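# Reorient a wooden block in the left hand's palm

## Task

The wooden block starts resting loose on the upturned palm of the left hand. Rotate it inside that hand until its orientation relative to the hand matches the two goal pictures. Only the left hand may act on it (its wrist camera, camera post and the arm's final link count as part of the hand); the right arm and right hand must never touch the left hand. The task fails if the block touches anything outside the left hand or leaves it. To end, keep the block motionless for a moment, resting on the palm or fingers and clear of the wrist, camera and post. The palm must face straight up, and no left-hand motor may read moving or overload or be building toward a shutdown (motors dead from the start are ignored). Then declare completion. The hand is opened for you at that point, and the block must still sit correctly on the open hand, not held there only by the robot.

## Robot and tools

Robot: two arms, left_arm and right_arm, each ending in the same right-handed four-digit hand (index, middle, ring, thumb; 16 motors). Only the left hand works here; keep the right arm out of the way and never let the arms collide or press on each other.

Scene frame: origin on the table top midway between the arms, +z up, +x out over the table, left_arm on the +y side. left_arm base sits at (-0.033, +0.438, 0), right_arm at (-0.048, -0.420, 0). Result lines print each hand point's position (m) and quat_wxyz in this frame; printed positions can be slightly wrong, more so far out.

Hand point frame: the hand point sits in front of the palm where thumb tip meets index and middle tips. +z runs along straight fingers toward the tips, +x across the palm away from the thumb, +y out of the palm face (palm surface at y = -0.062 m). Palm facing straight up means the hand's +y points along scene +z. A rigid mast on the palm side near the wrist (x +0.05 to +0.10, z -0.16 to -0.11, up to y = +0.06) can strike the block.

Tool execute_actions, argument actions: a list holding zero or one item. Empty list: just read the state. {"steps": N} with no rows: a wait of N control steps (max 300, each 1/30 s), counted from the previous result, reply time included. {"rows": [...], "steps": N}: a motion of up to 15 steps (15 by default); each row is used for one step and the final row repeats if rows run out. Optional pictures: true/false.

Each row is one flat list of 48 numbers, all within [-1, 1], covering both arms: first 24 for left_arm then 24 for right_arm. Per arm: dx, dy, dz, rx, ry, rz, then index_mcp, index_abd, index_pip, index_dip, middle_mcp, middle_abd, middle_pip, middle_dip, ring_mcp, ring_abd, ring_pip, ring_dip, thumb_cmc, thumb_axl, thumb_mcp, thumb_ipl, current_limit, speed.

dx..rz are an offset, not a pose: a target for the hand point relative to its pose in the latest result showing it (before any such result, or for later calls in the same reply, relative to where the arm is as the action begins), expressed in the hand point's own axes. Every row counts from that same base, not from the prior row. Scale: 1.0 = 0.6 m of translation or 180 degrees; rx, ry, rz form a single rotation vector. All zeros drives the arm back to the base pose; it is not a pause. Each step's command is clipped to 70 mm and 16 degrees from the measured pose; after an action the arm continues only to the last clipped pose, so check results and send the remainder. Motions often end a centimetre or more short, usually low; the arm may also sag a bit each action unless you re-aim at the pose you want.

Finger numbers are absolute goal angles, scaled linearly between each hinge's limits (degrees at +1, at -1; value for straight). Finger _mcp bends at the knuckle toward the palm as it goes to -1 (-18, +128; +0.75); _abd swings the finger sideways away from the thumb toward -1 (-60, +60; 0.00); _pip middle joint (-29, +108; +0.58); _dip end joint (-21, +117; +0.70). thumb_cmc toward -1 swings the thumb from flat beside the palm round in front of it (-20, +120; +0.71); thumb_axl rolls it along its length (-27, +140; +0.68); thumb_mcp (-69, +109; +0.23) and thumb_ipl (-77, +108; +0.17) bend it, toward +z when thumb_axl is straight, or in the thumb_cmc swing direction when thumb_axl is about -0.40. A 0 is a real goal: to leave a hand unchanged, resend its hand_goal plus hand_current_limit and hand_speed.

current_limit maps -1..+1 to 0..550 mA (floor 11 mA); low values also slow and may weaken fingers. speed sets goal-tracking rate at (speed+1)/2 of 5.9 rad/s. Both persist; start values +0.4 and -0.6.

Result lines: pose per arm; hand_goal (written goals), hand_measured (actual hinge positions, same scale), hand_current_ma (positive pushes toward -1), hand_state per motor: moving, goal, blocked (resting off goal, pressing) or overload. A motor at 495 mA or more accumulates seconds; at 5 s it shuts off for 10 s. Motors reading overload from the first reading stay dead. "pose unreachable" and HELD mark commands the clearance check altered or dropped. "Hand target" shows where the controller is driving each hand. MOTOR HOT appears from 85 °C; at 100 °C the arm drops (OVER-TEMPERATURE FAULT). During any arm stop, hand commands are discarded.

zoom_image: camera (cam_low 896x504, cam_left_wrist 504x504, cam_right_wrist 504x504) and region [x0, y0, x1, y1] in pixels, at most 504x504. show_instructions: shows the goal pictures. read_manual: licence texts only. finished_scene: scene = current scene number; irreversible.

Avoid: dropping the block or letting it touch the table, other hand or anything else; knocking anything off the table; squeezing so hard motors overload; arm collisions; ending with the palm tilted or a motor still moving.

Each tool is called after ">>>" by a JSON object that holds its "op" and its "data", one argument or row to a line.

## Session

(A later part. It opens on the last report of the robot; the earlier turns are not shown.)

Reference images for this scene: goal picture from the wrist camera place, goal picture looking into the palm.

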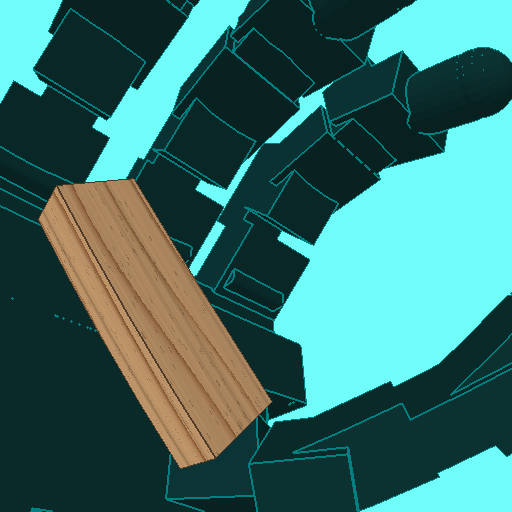

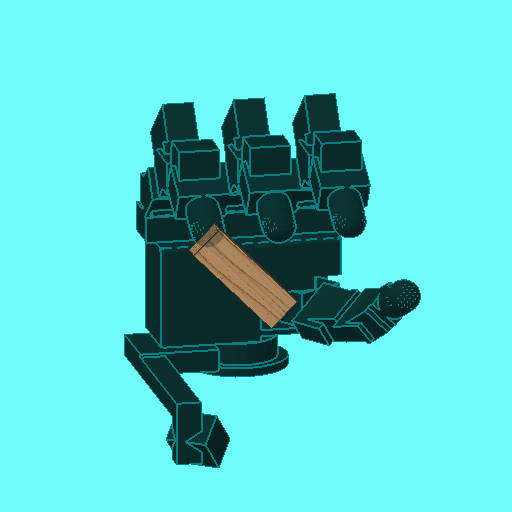

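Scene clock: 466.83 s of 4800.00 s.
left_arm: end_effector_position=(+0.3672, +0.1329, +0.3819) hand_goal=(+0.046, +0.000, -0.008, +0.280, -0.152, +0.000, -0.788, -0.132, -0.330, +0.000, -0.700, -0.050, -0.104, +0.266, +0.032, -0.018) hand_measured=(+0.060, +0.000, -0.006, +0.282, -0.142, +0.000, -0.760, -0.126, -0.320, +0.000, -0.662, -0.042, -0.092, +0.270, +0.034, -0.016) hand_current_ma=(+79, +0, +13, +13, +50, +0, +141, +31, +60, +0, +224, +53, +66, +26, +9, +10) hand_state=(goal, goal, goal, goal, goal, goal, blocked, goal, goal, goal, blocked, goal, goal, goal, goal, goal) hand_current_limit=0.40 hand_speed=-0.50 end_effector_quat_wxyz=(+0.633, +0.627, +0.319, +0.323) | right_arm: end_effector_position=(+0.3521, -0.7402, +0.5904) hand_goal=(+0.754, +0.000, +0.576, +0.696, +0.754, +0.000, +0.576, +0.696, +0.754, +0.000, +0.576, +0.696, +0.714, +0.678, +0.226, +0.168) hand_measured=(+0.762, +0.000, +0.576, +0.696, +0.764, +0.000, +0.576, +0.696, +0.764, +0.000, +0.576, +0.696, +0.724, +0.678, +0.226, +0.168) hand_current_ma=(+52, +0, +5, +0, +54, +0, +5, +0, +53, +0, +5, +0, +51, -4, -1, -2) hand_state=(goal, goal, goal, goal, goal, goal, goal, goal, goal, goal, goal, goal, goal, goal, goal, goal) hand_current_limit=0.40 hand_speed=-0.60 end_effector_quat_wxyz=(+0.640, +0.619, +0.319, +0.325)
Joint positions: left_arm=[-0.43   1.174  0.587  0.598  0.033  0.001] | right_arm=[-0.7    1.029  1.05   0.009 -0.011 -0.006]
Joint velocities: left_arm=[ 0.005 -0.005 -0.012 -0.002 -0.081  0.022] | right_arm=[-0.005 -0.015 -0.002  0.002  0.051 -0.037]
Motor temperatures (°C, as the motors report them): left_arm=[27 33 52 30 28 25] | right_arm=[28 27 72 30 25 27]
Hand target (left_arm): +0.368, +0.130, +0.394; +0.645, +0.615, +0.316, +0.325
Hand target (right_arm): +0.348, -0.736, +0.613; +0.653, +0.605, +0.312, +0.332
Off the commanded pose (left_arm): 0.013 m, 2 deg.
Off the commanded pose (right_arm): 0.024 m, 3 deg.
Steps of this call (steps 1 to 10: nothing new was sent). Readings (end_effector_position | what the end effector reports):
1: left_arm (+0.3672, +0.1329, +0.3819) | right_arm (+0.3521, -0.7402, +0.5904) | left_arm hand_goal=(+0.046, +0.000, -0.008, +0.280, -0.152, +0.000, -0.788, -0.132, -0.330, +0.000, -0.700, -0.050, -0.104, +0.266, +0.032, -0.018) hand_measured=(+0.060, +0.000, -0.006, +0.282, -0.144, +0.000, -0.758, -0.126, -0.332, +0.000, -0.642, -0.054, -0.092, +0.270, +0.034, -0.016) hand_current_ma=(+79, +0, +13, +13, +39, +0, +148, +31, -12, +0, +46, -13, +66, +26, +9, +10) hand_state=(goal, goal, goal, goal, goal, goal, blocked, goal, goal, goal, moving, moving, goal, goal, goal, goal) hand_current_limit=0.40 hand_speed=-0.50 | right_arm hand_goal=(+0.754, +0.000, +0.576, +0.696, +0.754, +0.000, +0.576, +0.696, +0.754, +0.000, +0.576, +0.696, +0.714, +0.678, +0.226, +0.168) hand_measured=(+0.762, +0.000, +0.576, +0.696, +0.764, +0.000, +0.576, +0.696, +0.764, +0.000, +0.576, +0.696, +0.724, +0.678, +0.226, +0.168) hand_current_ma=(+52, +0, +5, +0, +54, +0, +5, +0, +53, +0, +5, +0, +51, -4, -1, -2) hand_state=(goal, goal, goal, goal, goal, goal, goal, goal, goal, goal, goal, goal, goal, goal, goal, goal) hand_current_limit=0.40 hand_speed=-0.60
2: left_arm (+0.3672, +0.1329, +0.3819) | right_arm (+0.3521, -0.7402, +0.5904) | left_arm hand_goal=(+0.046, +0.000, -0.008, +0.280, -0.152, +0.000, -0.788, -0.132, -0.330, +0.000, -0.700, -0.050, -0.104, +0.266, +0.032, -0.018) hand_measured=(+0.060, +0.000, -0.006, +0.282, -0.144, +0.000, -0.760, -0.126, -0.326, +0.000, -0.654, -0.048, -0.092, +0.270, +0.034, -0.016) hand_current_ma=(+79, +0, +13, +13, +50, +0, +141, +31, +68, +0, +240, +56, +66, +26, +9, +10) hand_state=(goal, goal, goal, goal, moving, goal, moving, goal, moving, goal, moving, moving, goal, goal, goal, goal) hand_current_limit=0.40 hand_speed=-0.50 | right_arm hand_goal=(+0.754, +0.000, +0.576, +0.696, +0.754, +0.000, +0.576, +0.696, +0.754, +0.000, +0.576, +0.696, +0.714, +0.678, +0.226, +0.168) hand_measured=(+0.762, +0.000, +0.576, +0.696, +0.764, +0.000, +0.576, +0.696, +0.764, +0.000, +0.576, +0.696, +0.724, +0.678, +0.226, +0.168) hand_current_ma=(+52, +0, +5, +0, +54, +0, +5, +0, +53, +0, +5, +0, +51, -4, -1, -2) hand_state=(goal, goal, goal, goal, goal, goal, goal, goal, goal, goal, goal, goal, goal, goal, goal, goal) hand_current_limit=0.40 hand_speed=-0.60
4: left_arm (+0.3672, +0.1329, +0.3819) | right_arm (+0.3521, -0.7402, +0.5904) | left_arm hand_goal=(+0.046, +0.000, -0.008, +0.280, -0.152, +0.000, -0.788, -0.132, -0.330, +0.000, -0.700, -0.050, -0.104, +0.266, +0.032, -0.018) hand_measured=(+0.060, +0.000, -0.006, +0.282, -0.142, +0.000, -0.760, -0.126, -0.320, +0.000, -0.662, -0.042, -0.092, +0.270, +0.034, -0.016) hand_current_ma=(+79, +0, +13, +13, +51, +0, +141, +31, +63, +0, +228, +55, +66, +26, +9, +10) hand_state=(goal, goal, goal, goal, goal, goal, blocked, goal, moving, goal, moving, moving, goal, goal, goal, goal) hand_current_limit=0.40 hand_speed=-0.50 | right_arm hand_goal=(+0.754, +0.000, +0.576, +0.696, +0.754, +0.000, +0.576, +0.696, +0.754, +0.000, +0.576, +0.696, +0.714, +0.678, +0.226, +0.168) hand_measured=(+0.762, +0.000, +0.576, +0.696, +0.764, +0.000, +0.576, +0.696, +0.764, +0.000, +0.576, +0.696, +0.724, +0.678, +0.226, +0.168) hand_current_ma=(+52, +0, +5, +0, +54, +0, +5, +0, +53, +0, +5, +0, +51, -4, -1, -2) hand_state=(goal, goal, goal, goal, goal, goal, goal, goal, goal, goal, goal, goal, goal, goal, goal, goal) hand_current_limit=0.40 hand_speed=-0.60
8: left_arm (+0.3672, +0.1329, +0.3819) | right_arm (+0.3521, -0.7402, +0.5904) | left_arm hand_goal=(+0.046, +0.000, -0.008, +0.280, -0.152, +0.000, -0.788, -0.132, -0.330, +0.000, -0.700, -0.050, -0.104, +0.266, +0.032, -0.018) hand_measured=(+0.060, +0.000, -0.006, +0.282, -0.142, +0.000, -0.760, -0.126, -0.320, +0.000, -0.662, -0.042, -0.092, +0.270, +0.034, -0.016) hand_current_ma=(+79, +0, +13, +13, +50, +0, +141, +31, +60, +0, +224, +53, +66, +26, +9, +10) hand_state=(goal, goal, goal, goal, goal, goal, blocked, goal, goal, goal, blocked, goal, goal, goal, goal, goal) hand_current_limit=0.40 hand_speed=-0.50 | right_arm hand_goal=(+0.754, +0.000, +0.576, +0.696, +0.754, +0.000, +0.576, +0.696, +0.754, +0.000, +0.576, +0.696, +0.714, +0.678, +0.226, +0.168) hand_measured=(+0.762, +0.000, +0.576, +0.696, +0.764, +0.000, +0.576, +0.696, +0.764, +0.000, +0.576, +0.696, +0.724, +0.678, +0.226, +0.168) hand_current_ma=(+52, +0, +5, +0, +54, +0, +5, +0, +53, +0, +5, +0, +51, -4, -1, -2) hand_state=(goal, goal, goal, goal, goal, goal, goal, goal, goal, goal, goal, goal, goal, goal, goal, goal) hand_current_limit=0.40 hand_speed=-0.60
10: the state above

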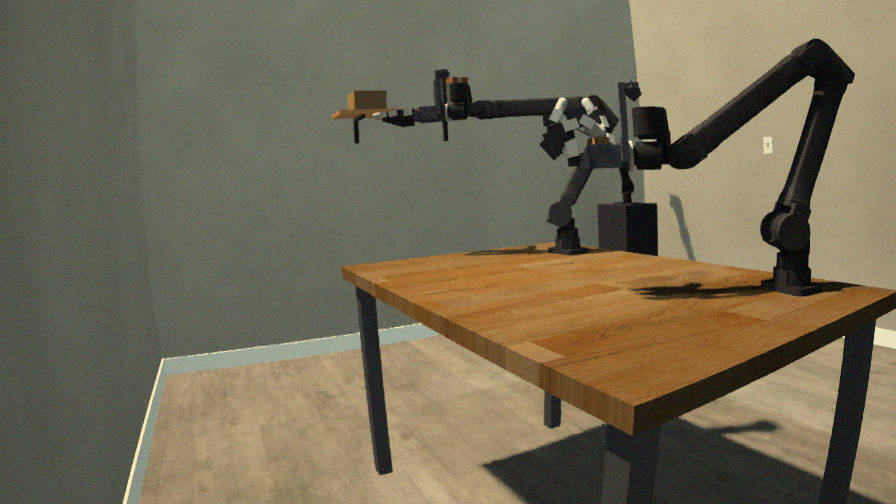

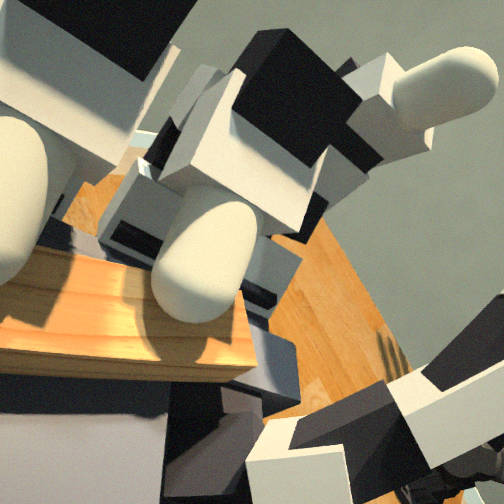

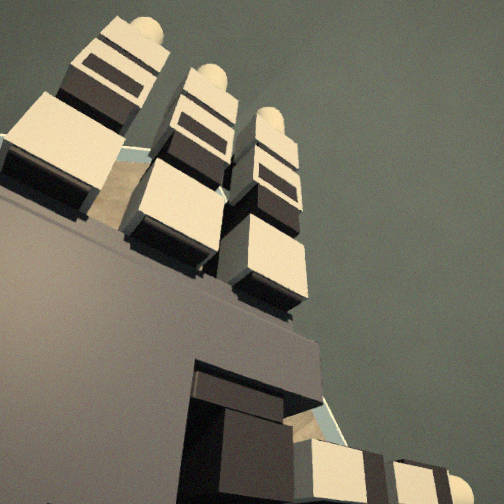

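>>> {"op": "execute_actions", "data": {
  "actions": [
    {"rows": [
[-0.0005,0.0205,0.0041,-0.0107,0,-0.003, 0.046,0,-0.008,0.28, -0.167,0,-0.781,-0.125, -0.317,0,-0.710,-0.056, -0.104,0.266,0.032,-0.018, 0.4,-0.5, 0.0003,0.0393,-0.0075,-0.0139,0,0, 0.754,0,0.576,0.696, 0.754,0,0.576,0.696, 0.754,0,0.576,0.696, 0.714,0.678,0.226,0.168, 0.4,-0.6],
[-0.0005,0.0205,0.0041,-0.0107,0,-0.003, 0.046,0,-0.008,0.28, -0.181,0,-0.774,-0.117, -0.302,0,-0.719,-0.061, -0.104,0.266,0.032,-0.018, 0.4,-0.5, 0.0003,0.0393,-0.0075,-0.0139,0,0, 0.754,0,0.576,0.696, 0.754,0,0.576,0.696, 0.754,0,0.576,0.696, 0.714,0.678,0.226,0.168, 0.4,-0.6],
[-0.0005,0.0205,0.0041,-0.0107,0,-0.003, 0.046,0,-0.008,0.28, -0.195,0,-0.767,-0.109, -0.288,0,-0.729,-0.066, -0.104,0.266,0.032,-0.018, 0.4,-0.5, 0.0003,0.0393,-0.0075,-0.0139,0,0, 0.754,0,0.576,0.696, 0.754,0,0.576,0.696, 0.754,0,0.576,0.696, 0.714,0.678,0.226,0.168, 0.4,-0.6],
[-0.0005,0.0205,0.0041,-0.0107,0,-0.003, 0.046,0,-0.008,0.28, -0.210,0,-0.761,-0.102, -0.274,0,-0.739,-0.072, -0.104,0.266,0.032,-0.018, 0.4,-0.5, 0.0003,0.0393,-0.0075,-0.0139,0,0, 0.754,0,0.576,0.696, 0.754,0,0.576,0.696, 0.754,0,0.576,0.696, 0.714,0.678,0.226,0.168, 0.4,-0.6],
[-0.0005,0.0205,0.0041,-0.0107,0,-0.003, 0.046,0,-0.008,0.28, -0.224,0,-0.754,-0.094, -0.260,0,-0.749,-0.077, -0.104,0.266,0.032,-0.018, 0.4,-0.5, 0.0003,0.0393,-0.0075,-0.0139,0,0, 0.754,0,0.576,0.696, 0.754,0,0.576,0.696, 0.754,0,0.576,0.696, 0.714,0.678,0.226,0.168, 0.4,-0.6],
[-0.0005,0.0205,0.0041,-0.0107,0,-0.003, 0.046,0,-0.008,0.28, -0.238,0,-0.747,-0.086, -0.245,0,-0.758,-0.082, -0.104,0.266,0.032,-0.018, 0.4,-0.5, 0.0003,0.0393,-0.0075,-0.0139,0,0, 0.754,0,0.576,0.696, 0.754,0,0.576,0.696, 0.754,0,0.576,0.696, 0.714,0.678,0.226,0.168, 0.4,-0.6],
[-0.0005,0.0205,0.0041,-0.0107,0,-0.003, 0.046,0,-0.008,0.28, -0.252,0,-0.740,-0.078, -0.231,0,-0.768,-0.087, -0.104,0.266,0.032,-0.018, 0.4,-0.5, 0.0003,0.0393,-0.0075,-0.0139,0,0, 0.754,0,0.576,0.696, 0.754,0,0.576,0.696, 0.754,0,0.576,0.696, 0.714,0.678,0.226,0.168, 0.4,-0.6],
[-0.0005,0.0205,0.0041,-0.0107,0,-0.003, 0.046,0,-0.008,0.28, -0.266,0,-0.729,-0.073, -0.217,0,-0.774,-0.096, -0.104,0.266,0.032,-0.018, 0.4,-0.5, 0.0003,0.0393,-0.0075,-0.0139,0,0, 0.754,0,0.576,0.696, 0.754,0,0.576,0.696, 0.754,0,0.576,0.696, 0.714,0.678,0.226,0.168, 0.4,-0.6],
[-0.0005,0.0205,0.0041,-0.0107,0,-0.003, 0.046,0,-0.008,0.28, -0.281,0,-0.719,-0.069, -0.203,0,-0.780,-0.104, -0.104,0.266,0.032,-0.018, 0.4,-0.5, 0.0003,0.0393,-0.0075,-0.0139,0,0, 0.754,0,0.576,0.696, 0.754,0,0.576,0.696, 0.754,0,0.576,0.696, 0.714,0.678,0.226,0.168, 0.4,-0.6],
[-0.0005,0.0205,0.0041,-0.0107,0,-0.003, 0.046,0,-0.008,0.28, -0.295,0,-0.708,-0.064, -0.189,0,-0.786,-0.113, -0.104,0.266,0.032,-0.018, 0.4,-0.5, 0.0003,0.0393,-0.0075,-0.0139,0,0, 0.754,0,0.576,0.696, 0.754,0,0.576,0.696, 0.754,0,0.576,0.696, 0.714,0.678,0.226,0.168, 0.4,-0.6],
[-0.0005,0.0205,0.0041,-0.0107,0,-0.003, 0.046,0,-0.008,0.28, -0.309,0,-0.698,-0.059, -0.175,0,-0.793,-0.121, -0.104,0.266,0.032,-0.018, 0.4,-0.5, 0.0003,0.0393,-0.0075,-0.0139,0,0, 0.754,0,0.576,0.696, 0.754,0,0.576,0.696, 0.754,0,0.576,0.696, 0.714,0.678,0.226,0.168, 0.4,-0.6],
[-0.0005,0.0205,0.0041,-0.0107,0,-0.003, 0.046,0,-0.008,0.28, -0.323,0,-0.687,-0.054, -0.161,0,-0.799,-0.130, -0.104,0.266,0.032,-0.018, 0.4,-0.5, 0.0003,0.0393,-0.0075,-0.0139,0,0, 0.754,0,0.576,0.696, 0.754,0,0.576,0.696, 0.754,0,0.576,0.696, 0.714,0.678,0.226,0.168, 0.4,-0.6],
[-0.0005,0.0205,0.0041,-0.0107,0,-0.003, 0.046,0,-0.008,0.28, -0.338,0,-0.677,-0.050, -0.147,0,-0.805,-0.138, -0.104,0.266,0.032,-0.018, 0.4,-0.5, 0.0003,0.0393,-0.0075,-0.0139,0,0, 0.754,0,0.576,0.696, 0.754,0,0.576,0.696, 0.754,0,0.576,0.696, 0.714,0.678,0.226,0.168, 0.4,-0.6],
[-0.0005,0.0205,0.0041,-0.0107,0,-0.003, 0.046,0,-0.008,0.28, -0.352,0,-0.666,-0.045, -0.133,0,-0.811,-0.147, -0.104,0.266,0.032,-0.018, 0.4,-0.5, 0.0003,0.0393,-0.0075,-0.0139,0,0, 0.754,0,0.576,0.696, 0.754,0,0.576,0.696, 0.754,0,0.576,0.696, 0.714,0.678,0.226,0.168, 0.4,-0.6]
], "steps": 15}
  ],
  "pictures": false
}}

>>> {"op": "execute_actions", "data": {
  "actions": [
    {"steps": 10}
  ]
}}

>>> {"op": "zoom_image", "data": {
  "camera": "cam_low",
  "region": [530, 85, 650, 175]
}}

Scene clock: 517.20 s of 4800.00 s.
left_arm: end_effector_position=(+0.3673, +0.1329, +0.3819) hand_goal=(+0.046, +0.000, -0.008, +0.280, -0.352, +0.000, -0.666, -0.044, -0.132, +0.000, -0.810, -0.146, -0.104, +0.266, +0.032, -0.018) hand_measured=(+0.060, +0.000, -0.006, +0.282, -0.296, +0.000, -0.676, -0.052, -0.146, +0.000, -0.768, -0.112, -0.092, +0.270, +0.034, -0.016) hand_current_ma=(+79, +0, +13, +13, +196, -3, +26, -1, +34, -4, +195, +132, +66, +26, +9, +10) hand_state=(goal, goal, goal, goal, moving, goal, moving, moving, moving, goal, moving, moving, goal, goal, goal, goal) hand_current_limit=0.40 hand_speed=-0.50 end_effector_quat_wxyz=(+0.633, +0.627, +0.319, +0.323) | right_arm: end_effector_position=(+0.3521, -0.7402, +0.5904) hand_goal=(+0.754, +0.000, +0.576, +0.696, +0.754, +0.000, +0.576, +0.696, +0.754, +0.000, +0.576, +0.696, +0.714, +0.678, +0.226, +0.168) hand_measured=(+0.762, +0.000, +0.576, +0.696, +0.764, +0.000, +0.576, +0.696, +0.764, +0.000, +0.576, +0.696, +0.724, +0.678, +0.226, +0.168) hand_current_ma=(+52, +0, +5, +0, +54, +0, +5, +0, +53, +0, +5, +0, +51, -4, -1, -2) hand_state=(goal, goal, goal, goal, goal, goal, goal, goal, goal, goal, goal, goal, goal, goal, goal, goal) hand_current_limit=0.40 hand_speed=-0.60 end_effector_quat_wxyz=(+0.640, +0.619, +0.319, +0.325)
Joint positions: left_arm=[-0.43   1.174  0.587  0.598  0.033  0.   ] | right_arm=[-0.7    1.029  1.05   0.009 -0.011 -0.006]
Joint velocities: left_arm=[-0.005 -0.005 -0.017  0.002  0.022  0.037] | right_arm=[ 0.005 -0.005  0.002  0.002 -0.037 -0.095]
Motor temperatures (°C, as the motors report them): left_arm=[27 33 52 30 28 25] | right_arm=[28 27 73 30 25 27]
Hand target (left_arm): +0.369, +0.132, +0.394; +0.645, +0.615, +0.317, +0.325
Hand target (right_arm): +0.348, -0.736, +0.613; +0.653, +0.605, +0.312, +0.332
Off the commanded pose (left_arm): 0.013 m, 2 deg.
Off the commanded pose (right_arm): 0.024 m, 3 deg.
Steps of this call (steps 1 to 1496: nothing new was sent; steps 1497 to 1511: all 15 steps of this action). Readings (end_effector_position | what the end effector reports):
1497: left_arm (+0.3672, +0.1329, +0.3819) | right_arm (+0.3521, -0.7402, +0.5904) | left_arm hand_goal=(+0.046, +0.000, -0.008, +0.280, -0.166, +0.000, -0.780, -0.124, -0.316, +0.000, -0.710, -0.056, -0.104, +0.266, +0.032, -0.018) hand_measured=(+0.060, +0.000, -0.006, +0.282, -0.142, +0.000, -0.760, -0.126, -0.320, +0.000, -0.662, -0.042, -0.092, +0.270, +0.034, -0.016) hand_current_ma=(+79, +0, +13, +13, +50, +0, +141, +31, +60, +0, +224, +53, +66, +26, +9, +10) hand_state=(goal, goal, goal, goal, moving, goal, moving, moving, moving, goal, moving, moving, goal, goal, goal, goal) hand_current_limit=0.40 hand_speed=-0.50 | right_arm hand_goal=(+0.754, +0.000, +0.576, +0.696, +0.754, +0.000, +0.576, +0.696, +0.754, +0.000, +0.576, +0.696, +0.714, +0.678, +0.226, +0.168) hand_measured=(+0.762, +0.000, +0.576, +0.696, +0.764, +0.000, +0.576, +0.696, +0.764, +0.000, +0.576, +0.696, +0.724, +0.678, +0.226, +0.168) hand_current_ma=(+52, +0, +5, +0, +54, +0, +5, +0, +53, +0, +5, +0, +51, -4, -1, -2) hand_state=(goal, goal, goal, goal, goal, goal, goal, goal, goal, goal, goal, goal, goal, goal, goal, goal) hand_current_limit=0.40 hand_speed=-0.60
1498: left_arm (+0.3672, +0.1329, +0.3819) | right_arm (+0.3521, -0.7402, +0.5904) | left_arm hand_goal=(+0.046, +0.000, -0.008, +0.280, -0.180, +0.000, -0.774, -0.116, -0.302, +0.000, -0.718, -0.060, -0.104, +0.266, +0.032, -0.018) hand_measured=(+0.060, +0.000, -0.006, +0.282, -0.142, +0.000, -0.760, -0.126, -0.320, +0.000, -0.664, -0.042, -0.092, +0.270, +0.034, -0.016) hand_current_ma=(+79, +0, +13, +13, +88, +0, +121, +12, +32, +0, +244, +70, +66, +26, +9, +10) hand_state=(goal, goal, goal, goal, moving, goal, moving, moving, moving, goal, moving, moving, goal, goal, goal, goal) hand_current_limit=0.40 hand_speed=-0.50 | right_arm hand_goal=(+0.754, +0.000, +0.576, +0.696, +0.754, +0.000, +0.576, +0.696, +0.754, +0.000, +0.576, +0.696, +0.714, +0.678, +0.226, +0.168) hand_measured=(+0.762, +0.000, +0.576, +0.696, +0.764, +0.000, +0.576, +0.696, +0.764, +0.000, +0.576, +0.696, +0.724, +0.678, +0.226, +0.168) hand_current_ma=(+52, +0, +5, +0, +54, +0, +5, +0, +53, +0, +5, +0, +51, -4, -1, -2) hand_state=(goal, goal, goal, goal, goal, goal, goal, goal, goal, goal, goal, goal, goal, goal, goal, goal) hand_current_limit=0.40 hand_speed=-0.60
1500: left_arm (+0.3672, +0.1329, +0.3819) | right_arm (+0.3521, -0.7402, +0.5904) | left_arm hand_goal=(+0.046, +0.000, -0.008, +0.280, -0.210, +0.000, -0.760, -0.102, -0.274, +0.000, -0.738, -0.072, -0.104, +0.266, +0.032, -0.018) hand_measured=(+0.060, +0.000, -0.006, +0.282, -0.148, +0.000, -0.760, -0.118, -0.300, +0.000, -0.678, -0.042, -0.092, +0.270, +0.034, -0.016) hand_current_ma=(+79, +0, +13, +13, +192, -6, +40, -5, +33, +0, +202, +132, +66, +26, +9, +10) hand_state=(goal, goal, goal, goal, moving, goal, moving, moving, moving, goal, moving, moving, goal, goal, goal, goal) hand_current_limit=0.40 hand_speed=-0.50 | right_arm hand_goal=(+0.754, +0.000, +0.576, +0.696, +0.754, +0.000, +0.576, +0.696, +0.754, +0.000, +0.576, +0.696, +0.714, +0.678, +0.226, +0.168) hand_measured=(+0.762, +0.000, +0.576, +0.696, +0.764, +0.000, +0.576, +0.696, +0.764, +0.000, +0.576, +0.696, +0.724, +0.678, +0.226, +0.168) hand_current_ma=(+52, +0, +5, +0, +54, +0, +5, +0, +53, +0, +5, +0, +51, -4, -1, -2) hand_state=(goal, goal, goal, goal, goal, goal, goal, goal, goal, goal, goal, goal, goal, goal, goal, goal) hand_current_limit=0.40 hand_speed=-0.60
1504: left_arm (+0.3673, +0.1329, +0.3819) | right_arm (+0.3521, -0.7402, +0.5904) | left_arm hand_goal=(+0.046, +0.000, -0.008, +0.280, -0.266, +0.000, -0.728, -0.072, -0.216, +0.000, -0.774, -0.096, -0.104, +0.266, +0.032, -0.018) hand_measured=(+0.060, +0.000, -0.006, +0.282, -0.194, -0.002, -0.742, -0.090, -0.244, +0.000, -0.720, -0.058, -0.092, +0.270, +0.034, -0.016) hand_current_ma=(+79, +0, +13, +13, +205, -7, +39, +1, +42, +2, +209, +129, +66, +26, +9, +10) hand_state=(goal, goal, goal, goal, moving, goal, moving, moving, moving, goal, moving, moving, goal, goal, goal, goal) hand_current_limit=0.40 hand_speed=-0.50 | right_arm hand_goal=(+0.754, +0.000, +0.576, +0.696, +0.754, +0.000, +0.576, +0.696, +0.754, +0.000, +0.576, +0.696, +0.714, +0.678, +0.226, +0.168) hand_measured=(+0.762, +0.000, +0.576, +0.696, +0.764, +0.000, +0.576, +0.696, +0.764, +0.000, +0.576, +0.696, +0.724, +0.678, +0.226, +0.168) hand_current_ma=(+52, +0, +5, +0, +54, +0, +5, +0, +53, +0, +5, +0, +51, -4, -1, -2) hand_state=(goal, goal, goal, goal, goal, goal, goal, goal, goal, goal, goal, goal, goal, goal, goal, goal) hand_current_limit=0.40 hand_speed=-0.60
1511: the state above

Scene clock: 517.53 s of 4800.00 s.
left_arm: end_effector_position=(+0.3673, +0.1329, +0.3819) hand_goal=(+0.046, +0.000, -0.008, +0.280, -0.352, +0.000, -0.666, -0.044, -0.132, +0.000, -0.810, -0.146, -0.104, +0.266, +0.032, -0.018) hand_measured=(+0.060, +0.000, -0.006, +0.282, -0.320, +0.000, -0.658, -0.042, -0.122, +0.000, -0.780, -0.126, -0.092, +0.270, +0.034, -0.016) hand_current_ma=(+79, +0, +13, +13, +176, -3, +37, +6, +51, -3, +183, +121, +66, +26, +9, +10) hand_state=(goal, goal, goal, goal, blocked, goal, goal, goal, goal, goal, blocked, blocked, goal, goal, goal, goal) hand_current_limit=0.40 hand_speed=-0.50 end_effector_quat_wxyz=(+0.633, +0.627, +0.319, +0.323) | right_arm: end_effector_position=(+0.3521, -0.7402, +0.5904) hand_goal=(+0.754, +0.000, +0.576, +0.696, +0.754, +0.000, +0.576, +0.696, +0.754, +0.000, +0.576, +0.696, +0.714, +0.678, +0.226, +0.168) hand_measured=(+0.762, +0.000, +0.576, +0.696, +0.764, +0.000, +0.576, +0.696, +0.764, +0.000, +0.576, +0.696, +0.724, +0.678, +0.226, +0.168) hand_current_ma=(+52, +0, +5, +0, +54, +0, +5, +0, +53, +0, +5, +0, +51, -4, -1, -2) hand_state=(goal, goal, goal, goal, goal, goal, goal, goal, goal, goal, goal, goal, goal, goal, goal, goal) hand_current_limit=0.40 hand_speed=-0.60 end_effector_quat_wxyz=(+0.640, +0.619, +0.319, +0.325)
Joint positions: left_arm=[-0.43   1.174  0.587  0.598  0.033  0.   ] | right_arm=[-0.7    1.029  1.05   0.009 -0.011 -0.006]
Joint velocities: left_arm=[ 0.005  0.005 -0.002  0.002  0.051  0.022] | right_arm=[-0.005  0.005  0.007 -0.007 -0.066  0.007]
Motor temperatures (°C, as the motors report them): left_arm=[27 33 52 30 28 25] | right_arm=[28 27 73 30 25 27]
Hand target (left_arm): +0.369, +0.132, +0.394; +0.645, +0.615, +0.317, +0.325
Hand target (right_arm): +0.348, -0.736, +0.613; +0.653, +0.605, +0.312, +0.332
Off the commanded pose (left_arm): 0.013 m, 2 deg.
Off the commanded pose (right_arm): 0.024 m, 3 deg.
Steps of this call (steps 1 to 10: nothing new was sent). Readings (end_effector_position | what the end effector reports):
1: left_arm (+0.3673, +0.1329, +0.3819) | right_arm (+0.3521, -0.7402, +0.5904) | left_arm hand_goal=(+0.046, +0.000, -0.008, +0.280, -0.352, +0.000, -0.666, -0.044, -0.132, +0.000, -0.810, -0.146, -0.104, +0.266, +0.032, -0.018) hand_measured=(+0.060, +0.000, -0.006, +0.282, -0.310, +0.000, -0.666, -0.046, -0.132, +0.000, -0.776, -0.120, -0.092, +0.270, +0.034, -0.016) hand_current_ma=(+79, +0, +13, +13, +166, -3, +42, +10, +60, -3, +179, +115, +66, +26, +9, +10) hand_state=(goal, goal, goal, goal, moving, goal, moving, moving, moving, goal, moving, moving, goal, goal, goal, goal) hand_current_limit=0.40 hand_speed=-0.50 | right_arm hand_goal=(+0.754, +0.000, +0.576, +0.696, +0.754, +0.000, +0.576, +0.696, +0.754, +0.000, +0.576, +0.696, +0.714, +0.678, +0.226, +0.168) hand_measured=(+0.762, +0.000, +0.576, +0.696, +0.764, +0.000, +0.576, +0.696, +0.764, +0.000, +0.576, +0.696, +0.724, +0.678, +0.226, +0.168) hand_current_ma=(+52, +0, +5, +0, +54, +0, +5, +0, +53, +0, +5, +0, +51, -4, -1, -2) hand_state=(goal, goal, goal, goal, goal, goal, goal, goal, goal, goal, goal, goal, goal, goal, goal, goal) hand_current_limit=0.40 hand_speed=-0.60
2: left_arm (+0.3673, +0.1329, +0.3819) | right_arm (+0.3521, -0.7402, +0.5904) | left_arm hand_goal=(+0.046, +0.000, -0.008, +0.280, -0.352, +0.000, -0.666, -0.044, -0.132, +0.000, -0.810, -0.146, -0.104, +0.266, +0.032, -0.018) hand_measured=(+0.060, +0.000, -0.006, +0.282, -0.316, +0.000, -0.660, -0.044, -0.126, +0.000, -0.778, -0.124, -0.092, +0.270, +0.034, -0.016) hand_current_ma=(+79, +0, +13, +13, +171, -3, +41, +9, +56, -3, +180, +118, +66, +26, +9, +10) hand_state=(goal, goal, goal, goal, moving, goal, moving, moving, moving, goal, moving, moving, goal, goal, goal, goal) hand_current_limit=0.40 hand_speed=-0.50 | right_arm hand_goal=(+0.754, +0.000, +0.576, +0.696, +0.754, +0.000, +0.576, +0.696, +0.754, +0.000, +0.576, +0.696, +0.714, +0.678, +0.226, +0.168) hand_measured=(+0.762, +0.000, +0.576, +0.696, +0.764, +0.000, +0.576, +0.696, +0.764, +0.000, +0.576, +0.696, +0.724, +0.678, +0.226, +0.168) hand_current_ma=(+52, +0, +5, +0, +54, +0, +5, +0, +53, +0, +5, +0, +51, -4, -1, -2) hand_state=(goal, goal, goal, goal, goal, goal, goal, goal, goal, goal, goal, goal, goal, goal, goal, goal) hand_current_limit=0.40 hand_speed=-0.60
4: left_arm (+0.3673, +0.1329, +0.3819) | right_arm (+0.3521, -0.7402, +0.5904) | left_arm hand_goal=(+0.046, +0.000, -0.008, +0.280, -0.352, +0.000, -0.666, -0.044, -0.132, +0.000, -0.810, -0.146, -0.104, +0.266, +0.032, -0.018) hand_measured=(+0.060, +0.000, -0.006, +0.282, -0.320, +0.000, -0.658, -0.042, -0.124, +0.000, -0.780, -0.126, -0.092, +0.270, +0.034, -0.016) hand_current_ma=(+79, +0, +13, +13, +176, -3, +37, +7, +51, -3, +183, +121, +66, +26, +9, +10) hand_state=(goal, goal, goal, goal, blocked, goal, goal, goal, goal, goal, blocked, blocked, goal, goal, goal, goal) hand_current_limit=0.40 hand_speed=-0.50 | right_arm hand_goal=(+0.754, +0.000, +0.576, +0.696, +0.754, +0.000, +0.576, +0.696, +0.754, +0.000, +0.576, +0.696, +0.714, +0.678, +0.226, +0.168) hand_measured=(+0.762, +0.000, +0.576, +0.696, +0.764, +0.000, +0.576, +0.696, +0.764, +0.000, +0.576, +0.696, +0.724, +0.678, +0.226, +0.168) hand_current_ma=(+52, +0, +5, +0, +54, +0, +5, +0, +53, +0, +5, +0, +51, -4, -1, -2) hand_state=(goal, goal, goal, goal, goal, goal, goal, goal, goal, goal, goal, goal, goal, goal, goal, goal) hand_current_limit=0.40 hand_speed=-0.60
8: left_arm (+0.3673, +0.1329, +0.3819) | right_arm (+0.3521, -0.7402, +0.5904) | left_arm hand_goal=(+0.046, +0.000, -0.008, +0.280, -0.352, +0.000, -0.666, -0.044, -0.132, +0.000, -0.810, -0.146, -0.104, +0.266, +0.032, -0.018) hand_measured=(+0.060, +0.000, -0.006, +0.282, -0.320, +0.000, -0.658, -0.042, -0.122, +0.000, -0.780, -0.126, -0.092, +0.270, +0.034, -0.016) hand_current_ma=(+79, +0, +13, +13, +176, -3, +37, +6, +51, -3, +183, +121, +66, +26, +9, +10) hand_state=(goal, goal, goal, goal, blocked, goal, goal, goal, goal, goal, blocked, blocked, goal, goal, goal, goal) hand_current_limit=0.40 hand_speed=-0.50 | right_arm hand_goal=(+0.754, +0.000, +0.576, +0.696, +0.754, +0.000, +0.576, +0.696, +0.754, +0.000, +0.576, +0.696, +0.714, +0.678, +0.226, +0.168) hand_measured=(+0.762, +0.000, +0.576, +0.696, +0.764, +0.000, +0.576, +0.696, +0.764, +0.000, +0.576, +0.696, +0.724, +0.678, +0.226, +0.168) hand_current_ma=(+52, +0, +5, +0, +54, +0, +5, +0, +53, +0, +5, +0, +51, -4, -1, -2) hand_state=(goal, goal, goal, goal, goal, goal, goal, goal, goal, goal, goal, goal, goal, goal, goal, goal) hand_current_limit=0.40 hand_speed=-0.60
10: the state above

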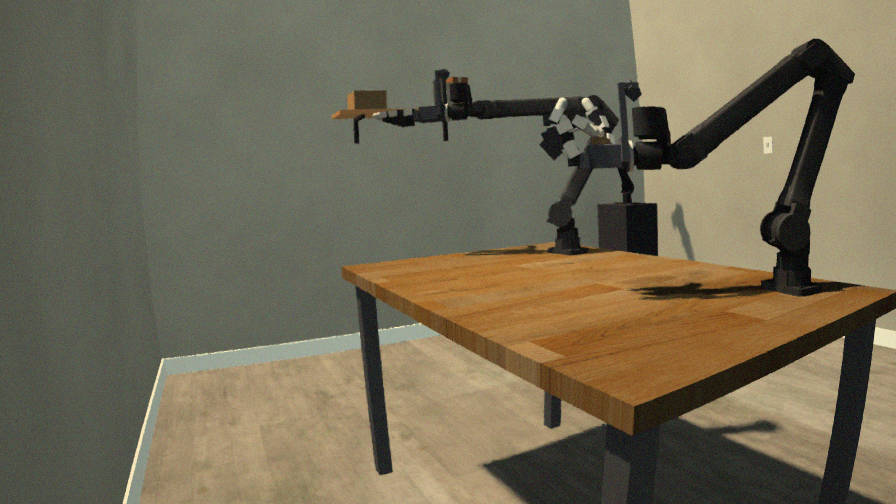

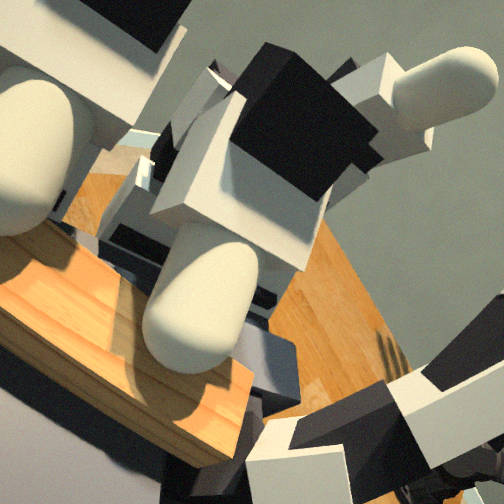

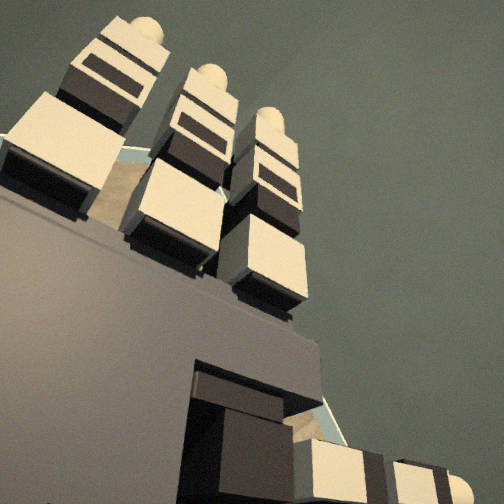

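Region (530, 85, 650, 175) of cam_low's 896x504 image, scaled by 4.200, with more detail than that image has; it fills the top 378 rows of this view, and the rest is white.

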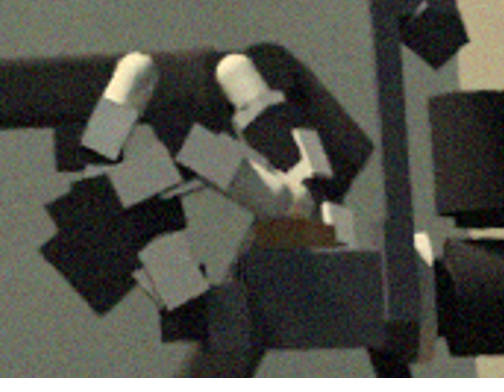

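>>> {"op": "zoom_image", "data": {
  "camera": "cam_left_wrist",
  "region": [0, 190, 320, 490]
}}

Region (0, 190, 320, 490) of cam_left_wrist's 504x504 image, scaled by 1.575, with more detail than that image has; it fills the top 472 rows of this view, and the rest is white.

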